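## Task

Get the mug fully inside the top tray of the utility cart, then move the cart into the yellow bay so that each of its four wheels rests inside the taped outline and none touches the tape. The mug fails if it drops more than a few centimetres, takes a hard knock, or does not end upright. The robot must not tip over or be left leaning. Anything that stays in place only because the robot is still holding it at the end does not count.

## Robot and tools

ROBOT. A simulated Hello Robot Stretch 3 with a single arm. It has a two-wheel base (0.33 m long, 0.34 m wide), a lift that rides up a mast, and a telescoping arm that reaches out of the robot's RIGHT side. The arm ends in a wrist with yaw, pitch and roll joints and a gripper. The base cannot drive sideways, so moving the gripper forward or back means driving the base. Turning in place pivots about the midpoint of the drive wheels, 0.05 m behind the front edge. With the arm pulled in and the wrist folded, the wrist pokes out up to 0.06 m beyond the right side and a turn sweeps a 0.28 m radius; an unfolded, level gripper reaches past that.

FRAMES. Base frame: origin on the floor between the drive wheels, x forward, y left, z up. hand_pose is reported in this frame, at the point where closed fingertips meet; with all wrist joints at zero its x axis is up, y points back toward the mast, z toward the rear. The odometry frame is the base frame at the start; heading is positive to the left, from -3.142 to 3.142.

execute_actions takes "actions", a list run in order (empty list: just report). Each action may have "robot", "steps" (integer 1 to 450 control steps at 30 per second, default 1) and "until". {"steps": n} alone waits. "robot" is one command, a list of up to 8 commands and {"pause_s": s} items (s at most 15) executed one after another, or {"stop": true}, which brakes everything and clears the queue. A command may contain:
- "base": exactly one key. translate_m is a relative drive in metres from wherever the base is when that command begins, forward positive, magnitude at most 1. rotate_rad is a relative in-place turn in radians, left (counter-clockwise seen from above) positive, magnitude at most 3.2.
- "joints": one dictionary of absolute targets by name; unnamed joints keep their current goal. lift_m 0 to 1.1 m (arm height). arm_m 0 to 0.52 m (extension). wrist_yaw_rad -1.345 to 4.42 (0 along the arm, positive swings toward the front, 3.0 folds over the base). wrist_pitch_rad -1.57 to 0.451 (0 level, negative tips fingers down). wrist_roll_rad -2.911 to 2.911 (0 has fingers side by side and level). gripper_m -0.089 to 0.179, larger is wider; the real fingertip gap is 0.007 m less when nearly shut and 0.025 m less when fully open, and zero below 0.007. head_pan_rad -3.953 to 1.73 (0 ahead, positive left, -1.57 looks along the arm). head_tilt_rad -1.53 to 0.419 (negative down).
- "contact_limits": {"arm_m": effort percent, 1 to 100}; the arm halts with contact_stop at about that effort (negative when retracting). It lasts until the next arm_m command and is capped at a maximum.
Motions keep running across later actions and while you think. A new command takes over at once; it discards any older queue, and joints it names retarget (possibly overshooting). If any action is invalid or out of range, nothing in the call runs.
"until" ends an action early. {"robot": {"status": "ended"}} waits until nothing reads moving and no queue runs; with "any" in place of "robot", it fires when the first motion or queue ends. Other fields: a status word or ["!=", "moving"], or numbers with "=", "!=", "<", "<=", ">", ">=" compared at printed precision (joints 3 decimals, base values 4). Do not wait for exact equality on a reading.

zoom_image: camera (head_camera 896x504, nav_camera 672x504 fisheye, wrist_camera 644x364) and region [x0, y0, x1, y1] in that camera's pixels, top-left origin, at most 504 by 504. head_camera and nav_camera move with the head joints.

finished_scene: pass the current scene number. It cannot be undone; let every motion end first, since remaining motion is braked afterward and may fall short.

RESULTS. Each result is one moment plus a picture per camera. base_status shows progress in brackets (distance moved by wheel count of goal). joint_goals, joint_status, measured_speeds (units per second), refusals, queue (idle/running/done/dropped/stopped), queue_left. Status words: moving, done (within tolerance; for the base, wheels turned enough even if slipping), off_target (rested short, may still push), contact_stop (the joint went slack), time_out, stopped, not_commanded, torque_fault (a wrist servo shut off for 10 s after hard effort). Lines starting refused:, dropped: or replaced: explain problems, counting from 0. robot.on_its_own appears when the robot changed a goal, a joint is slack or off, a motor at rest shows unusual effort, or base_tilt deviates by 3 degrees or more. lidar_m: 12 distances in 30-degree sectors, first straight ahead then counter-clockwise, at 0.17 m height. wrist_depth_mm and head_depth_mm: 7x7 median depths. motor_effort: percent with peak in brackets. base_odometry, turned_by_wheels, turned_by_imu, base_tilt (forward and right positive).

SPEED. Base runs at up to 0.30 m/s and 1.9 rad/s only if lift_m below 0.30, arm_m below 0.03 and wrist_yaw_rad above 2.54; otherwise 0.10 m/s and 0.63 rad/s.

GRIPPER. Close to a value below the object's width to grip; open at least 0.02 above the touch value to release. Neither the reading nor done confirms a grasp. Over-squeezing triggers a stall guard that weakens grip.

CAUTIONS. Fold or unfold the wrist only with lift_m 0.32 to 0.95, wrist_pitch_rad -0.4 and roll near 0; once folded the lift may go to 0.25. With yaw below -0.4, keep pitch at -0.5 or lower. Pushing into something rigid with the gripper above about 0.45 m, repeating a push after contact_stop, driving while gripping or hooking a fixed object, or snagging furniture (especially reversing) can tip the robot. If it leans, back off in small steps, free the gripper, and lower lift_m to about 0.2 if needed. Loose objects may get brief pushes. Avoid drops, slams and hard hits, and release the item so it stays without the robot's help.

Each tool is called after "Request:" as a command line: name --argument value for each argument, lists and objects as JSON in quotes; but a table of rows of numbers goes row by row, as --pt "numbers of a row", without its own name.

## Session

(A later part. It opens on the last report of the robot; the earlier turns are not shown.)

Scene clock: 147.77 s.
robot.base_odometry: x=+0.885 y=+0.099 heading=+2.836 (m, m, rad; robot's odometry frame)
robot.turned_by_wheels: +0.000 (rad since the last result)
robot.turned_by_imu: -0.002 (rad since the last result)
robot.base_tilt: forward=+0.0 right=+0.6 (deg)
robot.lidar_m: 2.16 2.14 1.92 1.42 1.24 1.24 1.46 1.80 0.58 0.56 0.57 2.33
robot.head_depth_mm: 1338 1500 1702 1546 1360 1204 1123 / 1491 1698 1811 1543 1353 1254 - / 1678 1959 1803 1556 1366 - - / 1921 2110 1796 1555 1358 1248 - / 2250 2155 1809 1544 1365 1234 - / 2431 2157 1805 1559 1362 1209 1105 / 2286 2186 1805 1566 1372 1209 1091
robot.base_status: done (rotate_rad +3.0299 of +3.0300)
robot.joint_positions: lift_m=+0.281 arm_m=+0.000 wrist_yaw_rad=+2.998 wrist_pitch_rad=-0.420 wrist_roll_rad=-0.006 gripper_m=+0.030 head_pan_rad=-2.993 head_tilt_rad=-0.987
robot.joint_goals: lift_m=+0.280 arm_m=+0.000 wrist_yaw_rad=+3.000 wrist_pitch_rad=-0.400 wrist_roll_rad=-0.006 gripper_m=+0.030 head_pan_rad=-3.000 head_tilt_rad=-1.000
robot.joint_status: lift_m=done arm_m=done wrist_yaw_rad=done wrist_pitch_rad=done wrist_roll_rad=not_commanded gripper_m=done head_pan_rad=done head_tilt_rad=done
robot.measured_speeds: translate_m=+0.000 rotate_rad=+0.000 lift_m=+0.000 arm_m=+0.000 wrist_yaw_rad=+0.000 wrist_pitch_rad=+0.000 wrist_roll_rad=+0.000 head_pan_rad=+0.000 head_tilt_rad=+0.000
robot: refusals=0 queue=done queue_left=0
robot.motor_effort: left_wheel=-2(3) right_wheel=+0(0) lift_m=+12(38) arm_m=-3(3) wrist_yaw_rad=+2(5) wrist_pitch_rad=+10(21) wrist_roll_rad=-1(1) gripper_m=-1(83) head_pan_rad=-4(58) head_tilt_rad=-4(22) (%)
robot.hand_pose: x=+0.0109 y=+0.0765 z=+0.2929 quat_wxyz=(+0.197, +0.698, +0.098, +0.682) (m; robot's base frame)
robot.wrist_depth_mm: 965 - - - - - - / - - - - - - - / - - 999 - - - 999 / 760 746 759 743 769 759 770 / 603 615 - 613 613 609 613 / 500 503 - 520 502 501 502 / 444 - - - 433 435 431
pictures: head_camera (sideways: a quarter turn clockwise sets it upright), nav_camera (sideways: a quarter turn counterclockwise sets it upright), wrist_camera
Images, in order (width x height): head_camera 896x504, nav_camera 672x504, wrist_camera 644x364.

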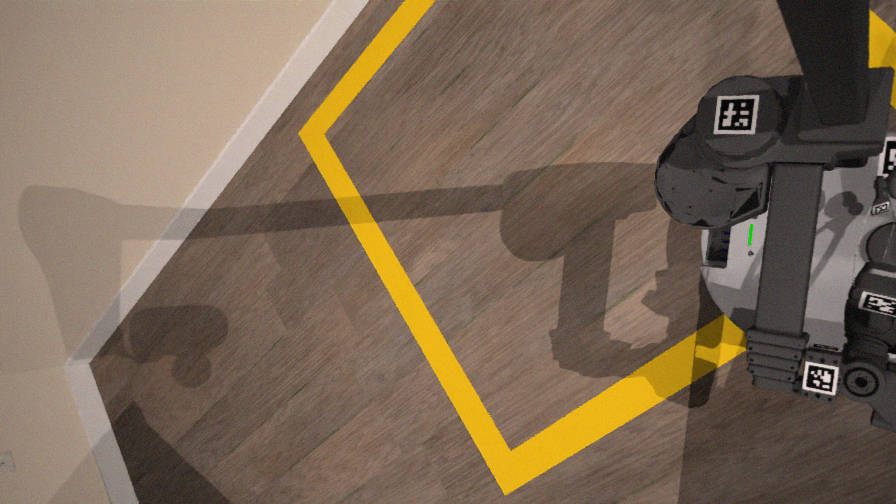

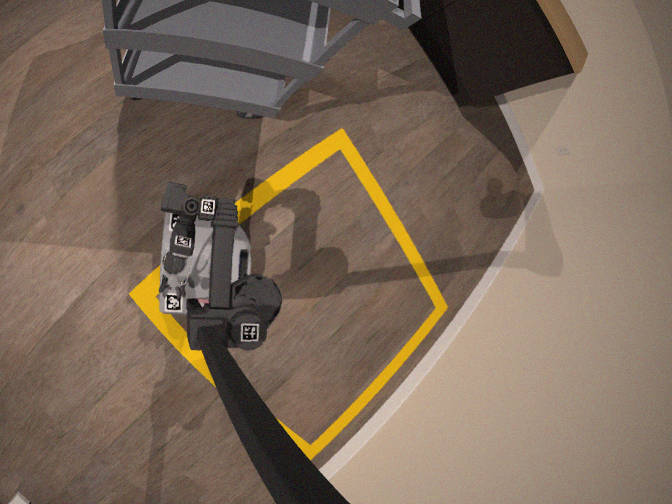

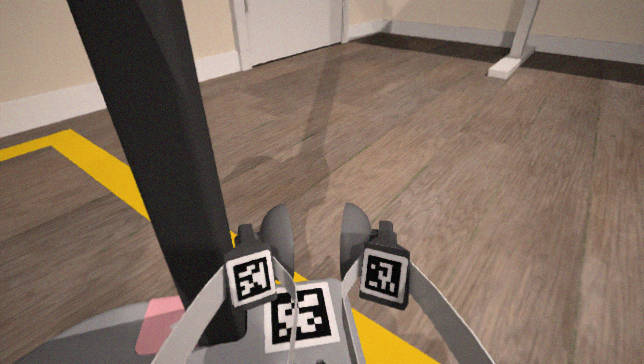

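Request:
execute_actions --actions '[{"robot":[{"base":{"translate_m":0.24},"joints":{"lift_m":0.35,"head_pan_rad":-1.57,"head_tilt_rad":-1.0}},{"base":{"rotate_rad":-0.77}},{"joints":{"wrist_yaw_rad":0.0,"gripper_m":0.15}},{"joints":{"lift_m":0.2,"wrist_pitch_rad":0,"arm_m":0.15}}],"steps":450,"until":{"robot":{"status":"ended"}}}]'

Scene clock: 178.00 s.
robot.base_odometry: x=+0.656 y=+0.172 heading=+2.066 (m, m, rad; robot's odometry frame)
robot.turned_by_wheels: -0.770 (rad since the last result)
robot.turned_by_imu: -0.781 (rad since the last result)
robot.base_tilt: forward=+0.4 right=+0.5 (deg)
robot.lidar_m: 2.05 2.49 1.91 1.77 1.89 1.45 1.41 1.48 2.09 0.64 0.56 0.56
robot.head_depth_mm: 2440 2160 1799 1550 1361 1204 1093 / 1963 2133 1804 1545 1365 1213 - / 1843 2099 1796 1547 1364 1204 - / 1777 2048 1775 1522 1389 1196 - / 1698 770 1087 1342 1334 1215 1092 / 888 806 1112 1037 1267 1214 1092 / 938 808 699 980 1186 1196 1092
robot.base_status: done (rotate_rad -0.7699 of -0.7700)
robot.joint_positions: lift_m=+0.201 arm_m=+0.150 wrist_yaw_rad=+0.001 wrist_pitch_rad=-0.024 wrist_roll_rad=-0.006 gripper_m=+0.150 head_pan_rad=-1.577 head_tilt_rad=-0.988
robot.joint_goals: lift_m=+0.200 arm_m=+0.150 wrist_yaw_rad=+0.000 wrist_pitch_rad=+0.000 wrist_roll_rad=-0.006 gripper_m=+0.150 head_pan_rad=-1.570 head_tilt_rad=-1.000
robot.joint_status: lift_m=done arm_m=done wrist_yaw_rad=done wrist_pitch_rad=done wrist_roll_rad=not_commanded gripper_m=done head_pan_rad=done head_tilt_rad=done
robot.measured_speeds: translate_m=+0.000 rotate_rad=+0.000 lift_m=+0.000 arm_m=+0.000 wrist_yaw_rad=+0.000 wrist_pitch_rad=+0.000 wrist_roll_rad=+0.000 head_pan_rad=+0.000 head_tilt_rad=+0.000
robot: refusals=0 queue=done queue_left=0
robot.motor_effort: left_wheel=+3(13) right_wheel=-3(4) lift_m=+12(39) arm_m=+4(3) wrist_yaw_rad=-2(7) wrist_pitch_rad=+11(11) wrist_roll_rad=+0(0) gripper_m=+0(83) head_pan_rad=+5(55) head_tilt_rad=-4(0) (%)
robot.hand_pose: x=-0.0211 y=-0.5502 z=+0.3092 quat_wxyz=(+0.710, +0.009, -0.704, -0.008) (m; robot's base frame)
robot.wrist_depth_mm: 272 275 316 - - - - / - 609 - - - - - / - - - - - - - / - - - - - - - / 581 668 552 - - - - / 453 - 351 706 743 - 727 / 251 277 345 570 560 558 556
pictures: head_camera (sideways: a quarter turn clockwise sets it upright), nav_camera (sideways: a quarter turn counterclockwise sets it upright), wrist_camera
Images, in order (width x height): head_camera 896x504, nav_camera 672x504, wrist_camera 644x364.

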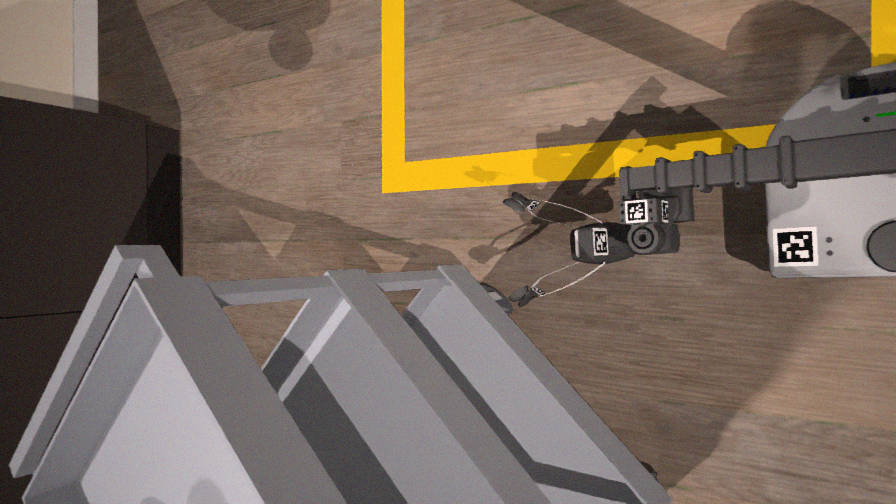

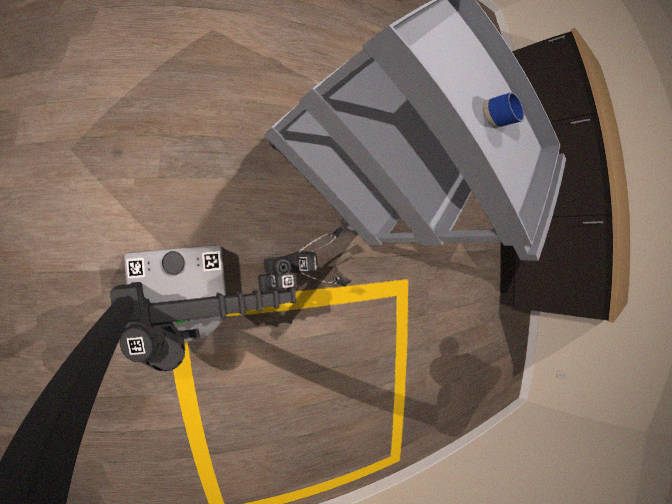

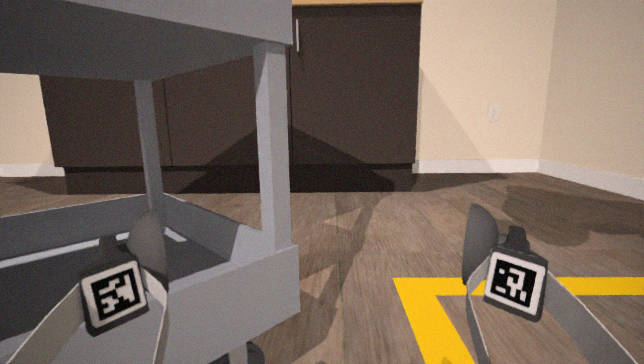

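Request:
execute_actions --actions '[{"robot":[{"base":{"translate_m":0.05}},{"joints":{"arm_m":0.39}},{"joints":{"gripper_m":-0.01}},{"base":{"translate_m":-0.5},"joints":{"arm_m":0.17,"head_pan_rad":-1.3}}],"steps":450,"until":{"robot":{"status":"ended"}}},{"steps":200,"until":{"robot":{"status":"ended"}}}]'

Scene clock: 197.27 s.
robot.base_odometry: x=+0.870 y=-0.224 heading=+2.066 (m, m, rad; robot's odometry frame)
robot.turned_by_wheels: +0.000 (rad since the last result)
robot.turned_by_imu: -0.002 (rad since the last result)
robot.base_tilt: forward=+0.2 right=+0.5 (deg)
robot.lidar_m: 2.50 2.96 2.16 1.75 1.26 0.98 0.96 1.01 1.42 0.44 0.40 0.40
robot.head_depth_mm: 2300 2169 1804 1547 1361 1208 1087 / 1770 1969 676 1550 1358 1210 1119 / 1795 731 664 953 1285 1185 - / 1769 784 673 954 1206 1218 1109 / 1824 805 676 937 1115 1206 1095 / 1912 806 676 594 886 1172 1091 / 2008 786 676 575 854 1124 1093
robot.base_status: done (translate_m -0.5000 of -0.5000)
robot.joint_positions: lift_m=+0.201 arm_m=+0.170 wrist_yaw_rad=+0.068 wrist_pitch_rad=-0.024 wrist_roll_rad=-0.006 gripper_m=-0.009 head_pan_rad=-1.307 head_tilt_rad=-0.988
robot.joint_goals: lift_m=+0.200 arm_m=+0.170 wrist_yaw_rad=+0.052 wrist_pitch_rad=+0.000 wrist_roll_rad=-0.006 gripper_m=-0.010 head_pan_rad=-1.300 head_tilt_rad=-1.000
robot.joint_status: lift_m=done arm_m=done wrist_yaw_rad=done wrist_pitch_rad=done wrist_roll_rad=not_commanded gripper_m=done head_pan_rad=done head_tilt_rad=done
robot.measured_speeds: translate_m=+0.000 rotate_rad=+0.000 lift_m=+0.000 arm_m=+0.000 wrist_yaw_rad=+0.000 wrist_pitch_rad=+0.000 wrist_roll_rad=+0.000 head_pan_rad=+0.000 head_tilt_rad=+0.000
robot: refusals=0 queue=done queue_left=0
robot.on_its_own: wrist_yaw_rad is held at +0.052, not at your +0.000, by its stall guard, which is not easing now; wrist_yaw_rad is at rest, and its effort (-19) is outside its rest range (-12 to +12)
robot.motor_effort: left_wheel=+8(22) right_wheel=-6(23) lift_m=+12(12) arm_m=+0(6) wrist_yaw_rad=-19(61) wrist_pitch_rad=+11(12) wrist_roll_rad=+0(0) gripper_m=-18(94) head_pan_rad=+4(34) head_tilt_rad=-3(4) (%)
robot.hand_pose: x=-0.0040 y=-0.5701 z=+0.3091 quat_wxyz=(+0.709, +0.033, -0.704, +0.016) (m; robot's base frame)
robot.wrist_depth_mm: 273 278 - 109 - - - / - - - 112 - - - / - - - 116 - - - / - - - 120 - - - / - 484 - 124 - - - / 424 446 380 127 757 726 725 / 341 340 289 134 564 560 557
pictures: head_camera (sideways: a quarter turn clockwise sets it upright), nav_camera (sideways: a quarter turn counterclockwise sets it upright), wrist_camera
Images, in order (width x height): head_camera 896x504, nav_camera 672x504, wrist_camera 644x364.

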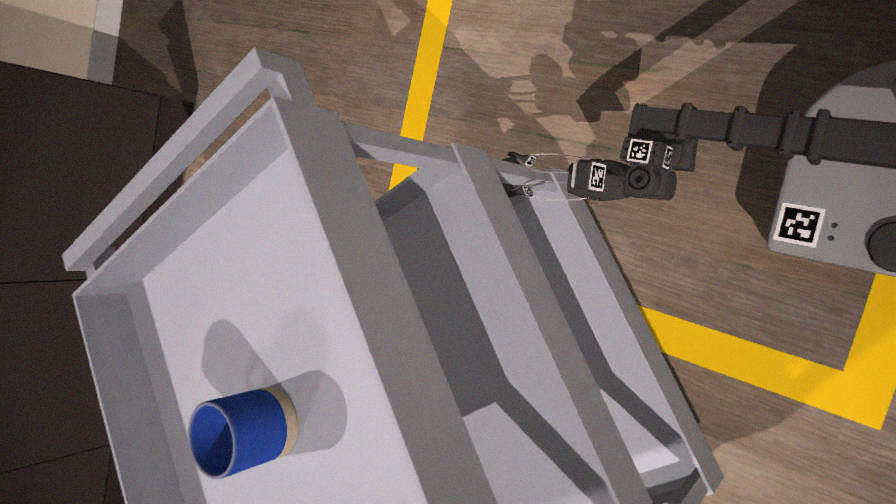

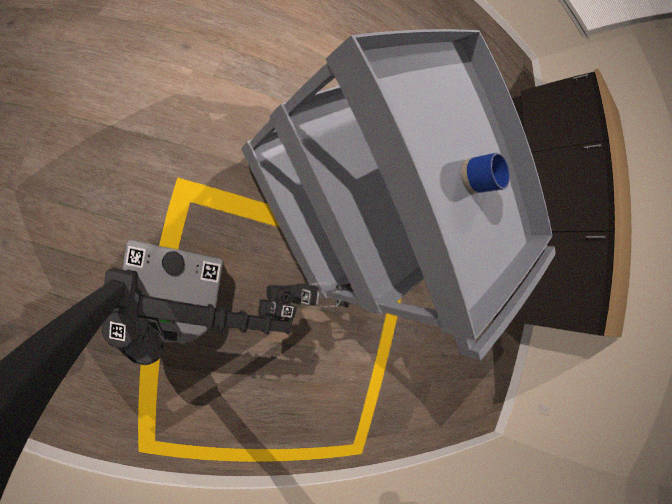

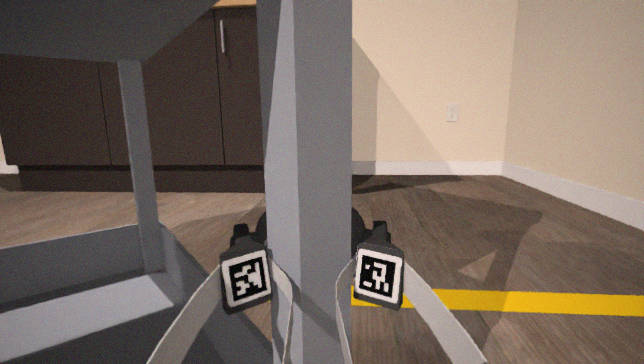

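Request:
execute_actions --actions '[{"robot":[{"base":{"translate_m":-0.58},"joints":{"head_pan_rad":-1.0}},{"joints":{"gripper_m":0.12}},{"joints":{"arm_m":0.0}}],"steps":450,"until":{"robot":{"status":"ended"}}}]'

Scene clock: 219.80 s.
robot.base_odometry: x=+1.146 y=-0.734 heading=+2.066 (m, m, rad; robot's odometry frame)
robot.turned_by_wheels: +0.000 (rad since the last result)
robot.turned_by_imu: -0.003 (rad since the last result)
robot.base_tilt: forward=+0.1 right=+0.4 (deg)
robot.lidar_m: 0.26 2.56 1.88 1.20 0.51 0.38 0.37 0.39 0.55 0.40 0.28 0.26
robot.head_depth_mm: 2119 2170 632 1485 1359 1214 1086 / 1867 717 675 897 1296 1209 1122 / 1930 755 674 604 900 1232 - / 2053 807 674 582 855 1153 1108 / 2263 785 635 580 826 1063 1094 / 2443 764 645 582 520 786 1079 / 2552 746 677 580 500 761 1095
robot.base_status: done (translate_m -0.5800 of -0.5800)
robot.joint_positions: lift_m=+0.201 arm_m=+0.000 wrist_yaw_rad=+0.307 wrist_pitch_rad=-0.024 wrist_roll_rad=-0.006 gripper_m=+0.120 head_pan_rad=-1.007 head_tilt_rad=-0.988
robot.joint_goals: lift_m=+0.200 arm_m=+0.000 wrist_yaw_rad=+0.309 wrist_pitch_rad=+0.000 wrist_roll_rad=-0.006 gripper_m=+0.120 head_pan_rad=-1.000 head_tilt_rad=-1.000
robot.joint_status: lift_m=done arm_m=done wrist_yaw_rad=done wrist_pitch_rad=done wrist_roll_rad=not_commanded gripper_m=done head_pan_rad=done head_tilt_rad=done
robot.measured_speeds: translate_m=+0.000 rotate_rad=+0.000 lift_m=+0.000 arm_m=+0.000 wrist_yaw_rad=+0.000 wrist_pitch_rad=+0.000 wrist_roll_rad=+0.000 head_pan_rad=+0.000 head_tilt_rad=+0.000
robot: refusals=0 queue=done queue_left=0
robot.on_its_own: wrist_yaw_rad is held at +0.309, not at your +0.000, by its stall guard, which is not easing now
robot.motor_effort: left_wheel=+2(21) right_wheel=-2(22) lift_m=+12(12) arm_m=-3(2) wrist_yaw_rad=+1(68) wrist_pitch_rad=+11(12) wrist_roll_rad=-1(1) gripper_m=+1(81) head_pan_rad=+5(34) head_tilt_rad=-3(4) (%)
robot.hand_pose: x=+0.0559 y=-0.3890 z=+0.3092 quat_wxyz=(+0.703, +0.116, -0.695, +0.100) (m; robot's base frame)
robot.wrist_depth_mm: 270 274 279 281 - - 854 / - 561 - - - - 850 / - - - - - - 831 / - - - - - - 803 / 512 560 547 - 917 - 808 / 450 - 449 389 662 770 695 / 359 333 339 263 540 565 557
pictures: head_camera (sideways: a quarter turn clockwise sets it upright), nav_camera (sideways: a quarter turn counterclockwise sets it upright), wrist_camera
Images, in order (width x height): head_camera 896x504, nav_camera 672x504, wrist_camera 644x364.

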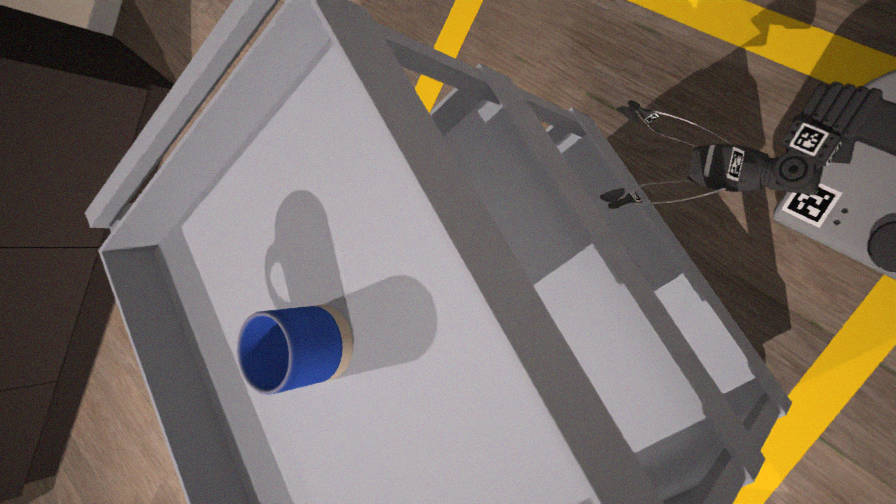

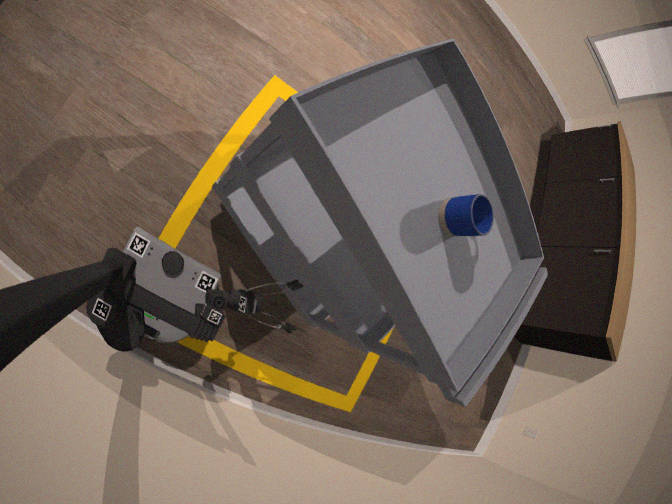

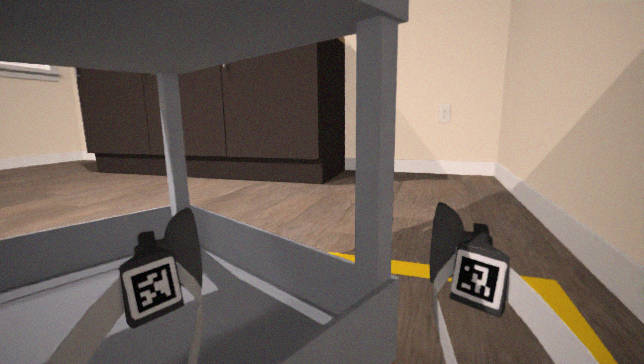

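Request:
execute_actions --actions '[{"robot":[{"joints":{"wrist_yaw_rad":0.15,"gripper_m":0.15}},{"joints":{"arm_m":0.15}},{"joints":{"gripper_m":-0.01}},{"joints":{"arm_m":0.32}},{"joints":{"gripper_m":0.15}},{"joints":{"arm_m":0.0}}],"steps":450,"until":{"robot":{"status":"ended"}}},{"steps":300,"until":{"robot":{"status":"ended"}}}]'

Scene clock: 239.80 s.
robot.base_odometry: x=+1.146 y=-0.734 heading=+2.066 (m, m, rad; robot's odometry frame)
robot.turned_by_wheels: +0.000 (rad since the last result)
robot.turned_by_imu: -0.002 (rad since the last result)
robot.base_tilt: forward=+0.0 right=+0.6 (deg)
robot.lidar_m: 3.09 2.57 1.88 1.20 0.51 0.38 0.37 0.39 0.55 0.18 0.15 0.16
robot.head_depth_mm: 2140 741 673 1176 1360 1206 1089 / 1836 762 672 579 1073 1206 1124 / 1897 783 658 578 508 792 - / 2021 807 636 579 508 474 1075 / 2290 766 674 580 510 772 1091 / 2427 743 677 581 519 1175 1093 / 2545 2165 659 580 797 1212 1093
robot.base_status: done (translate_m -0.5800 of -0.5800)
robot.joint_positions: lift_m=+0.201 arm_m=+0.000 wrist_yaw_rad=+0.151 wrist_pitch_rad=-0.022 wrist_roll_rad=-0.006 gripper_m=+0.150 head_pan_rad=-1.006 head_tilt_rad=-0.989
robot.joint_goals: lift_m=+0.200 arm_m=+0.000 wrist_yaw_rad=+0.150 wrist_pitch_rad=+0.000 wrist_roll_rad=-0.006 gripper_m=+0.150 head_pan_rad=-1.000 head_tilt_rad=-1.000
robot.joint_status: lift_m=done arm_m=done wrist_yaw_rad=done wrist_pitch_rad=done wrist_roll_rad=not_commanded gripper_m=done head_pan_rad=done head_tilt_rad=done
robot.measured_speeds: translate_m=+0.000 rotate_rad=+0.000 lift_m=+0.000 arm_m=+0.000 wrist_yaw_rad=+0.000 wrist_pitch_rad=+0.000 wrist_roll_rad=+0.000 head_pan_rad=+0.000 head_tilt_rad=+0.000
robot: refusals=0 queue=done queue_left=0
robot.motor_effort: left_wheel=+3(16) right_wheel=+0(14) lift_m=+11(12) arm_m=-3(10) wrist_yaw_rad=-1(60) wrist_pitch_rad=+11(11) wrist_roll_rad=+0(0) gripper_m=+0(96) head_pan_rad=+4(4) head_tilt_rad=-3(4) (%)
robot.hand_pose: x=+0.0170 y=-0.3981 z=+0.3097 quat_wxyz=(+0.708, +0.061, -0.702, +0.046) (m; robot's base frame)
robot.wrist_depth_mm: 267 270 276 303 - - 575 / - - - - - - 579 / - - - - - - 579 / - - - - - 985 572 / 551 562 548 516 - 828 568 / 453 - 449 445 749 - 533 / 343 333 340 338 571 564 510
pictures: head_camera (sideways: a quarter turn clockwise sets it upright), nav_camera (sideways: a quarter turn counterclockwise sets it upright), wrist_camera
Images, in order (width x height): head_camera 896x504, nav_camera 672x504, wrist_camera 644x364.

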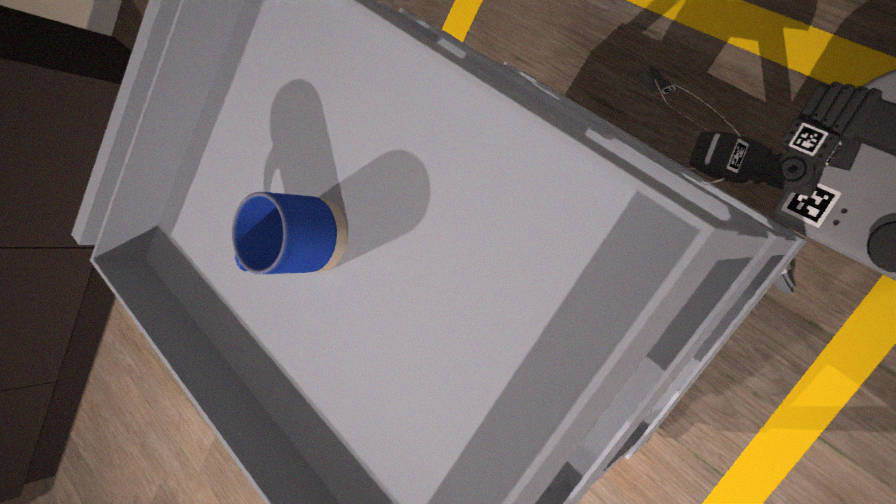

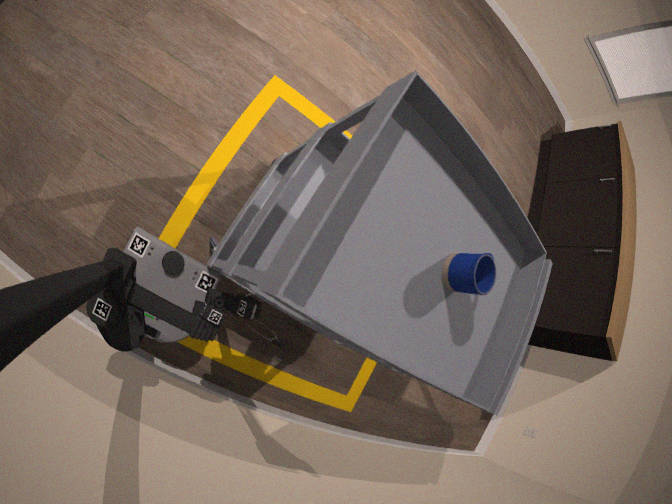

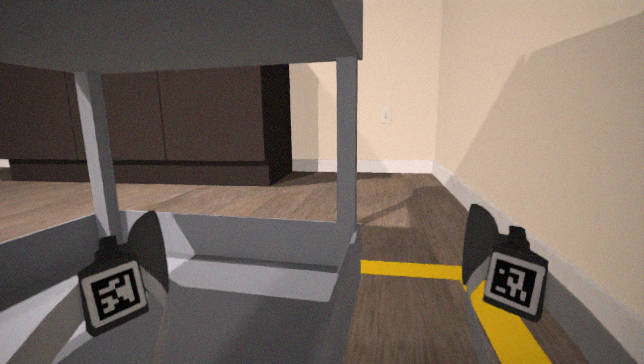

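The cart is aligned and well inside the bay. I'll back off slightly so the robot isn't touching it.

Request:
execute_actions --actions '[{"robot":{"base":{"translate_m":-0.05},"joints":{"gripper_m":0.05,"wrist_yaw_rad":-0.1}},"steps":200,"until":{"robot":{"status":"ended"}}}]'

Request:
finished_scene --scene 2

Scene clock: 249.53 s.
robot.base_odometry: x=+1.170 y=-0.778 heading=+2.066 (m, m, rad; robot's odometry frame)
robot.turned_by_wheels: +0.000 (rad since the last result)
robot.turned_by_imu: +0.000 (rad since the last result)
robot.base_tilt: forward=+0.2 right=+0.5 (deg)
robot.lidar_m: 0.54 2.61 1.90 1.04 0.44 0.33 0.32 0.34 0.47 0.33 0.15 0.15
robot.head_depth_mm: 2250 740 705 1522 1361 1216 1092 / 1846 760 674 886 1326 1200 1124 / 1909 785 675 580 824 1187 - / 1976 806 644 580 509 772 1105 / 2196 795 659 581 508 759 1091 / 2432 764 675 580 518 1153 1091 / 2552 2182 677 581 778 1211 1095
robot.base_status: done (translate_m -0.0500 of -0.0500)
robot.joint_positions: lift_m=+0.201 arm_m=+0.000 wrist_yaw_rad=-0.098 wrist_pitch_rad=-0.022 wrist_roll_rad=-0.006 gripper_m=+0.050 head_pan_rad=-1.006 head_tilt_rad=-0.989
robot.joint_goals: lift_m=+0.200 arm_m=+0.000 wrist_yaw_rad=-0.100 wrist_pitch_rad=+0.000 wrist_roll_rad=-0.006 gripper_m=+0.050 head_pan_rad=-1.000 head_tilt_rad=-1.000
robot.joint_status: lift_m=done arm_m=done wrist_yaw_rad=done wrist_pitch_rad=done wrist_roll_rad=not_commanded gripper_m=done head_pan_rad=done head_tilt_rad=done
robot.measured_speeds: translate_m=+0.000 rotate_rad=+0.000 lift_m=+0.000 arm_m=+0.000 wrist_yaw_rad=+0.000 wrist_pitch_rad=+0.000 wrist_roll_rad=+0.000 head_pan_rad=+0.000 head_tilt_rad=+0.000
robot: refusals=0 queue=done queue_left=0
robot.motor_effort: left_wheel=+1(5) right_wheel=-1(5) lift_m=+12(12) arm_m=-3(3) wrist_yaw_rad=-3(4) wrist_pitch_rad=+10(11) wrist_roll_rad=-1(0) gripper_m=+1(82) head_pan_rad=+3(5) head_tilt_rad=-4(3) (%)
robot.hand_pose: x=-0.0465 y=-0.3997 z=+0.3097 quat_wxyz=(+0.708, -0.026, -0.704, -0.043) (m; robot's base frame)
robot.wrist_depth_mm: 267 273 - - 839 475 322 / - - - - 848 475 329 / - - - - 849 473 327 / - - - - 866 477 329 / 474 480 481 - 710 485 332 / 455 452 - 753 - 484 333 / 343 343 547 572 569 438 334
pictures: head_camera (sideways: a quarter turn clockwise sets it upright), nav_camera (sideways: a quarter turn counterclockwise sets it upright), wrist_camera
Images, in order (width x height): head_camera 896x504, nav_camera 672x504, wrist_camera 644x364.

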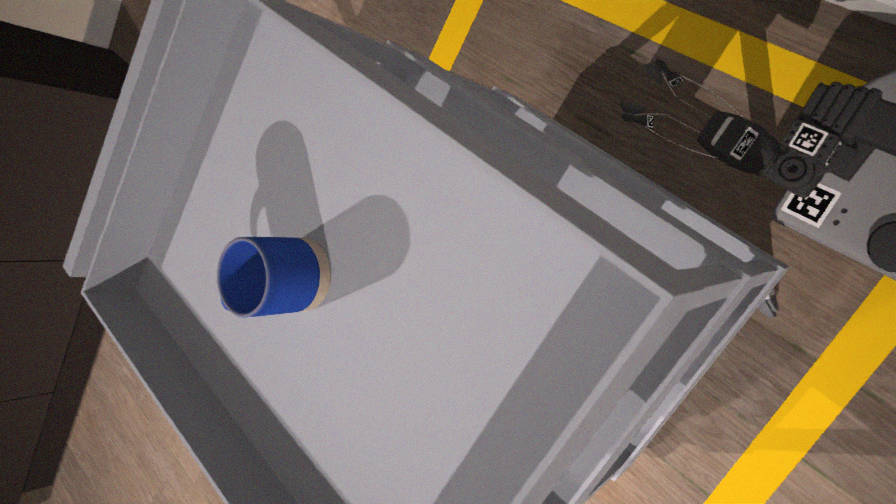

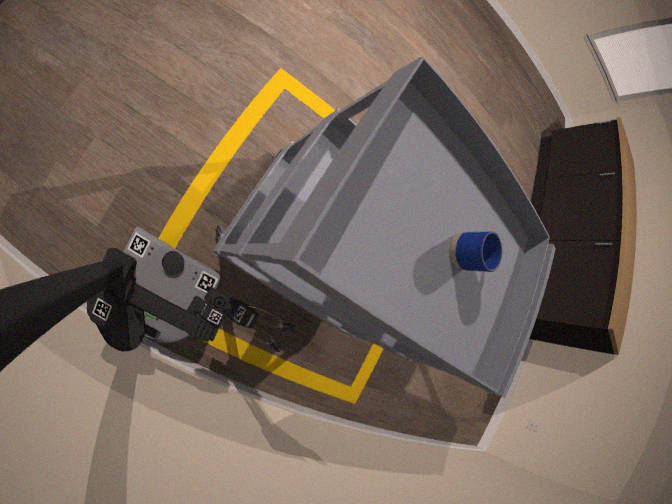

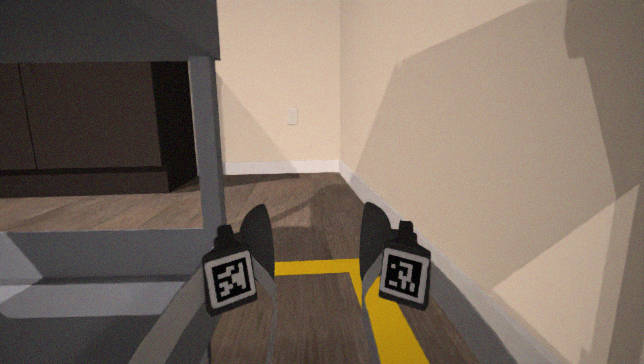

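The scene is finished: the task was done.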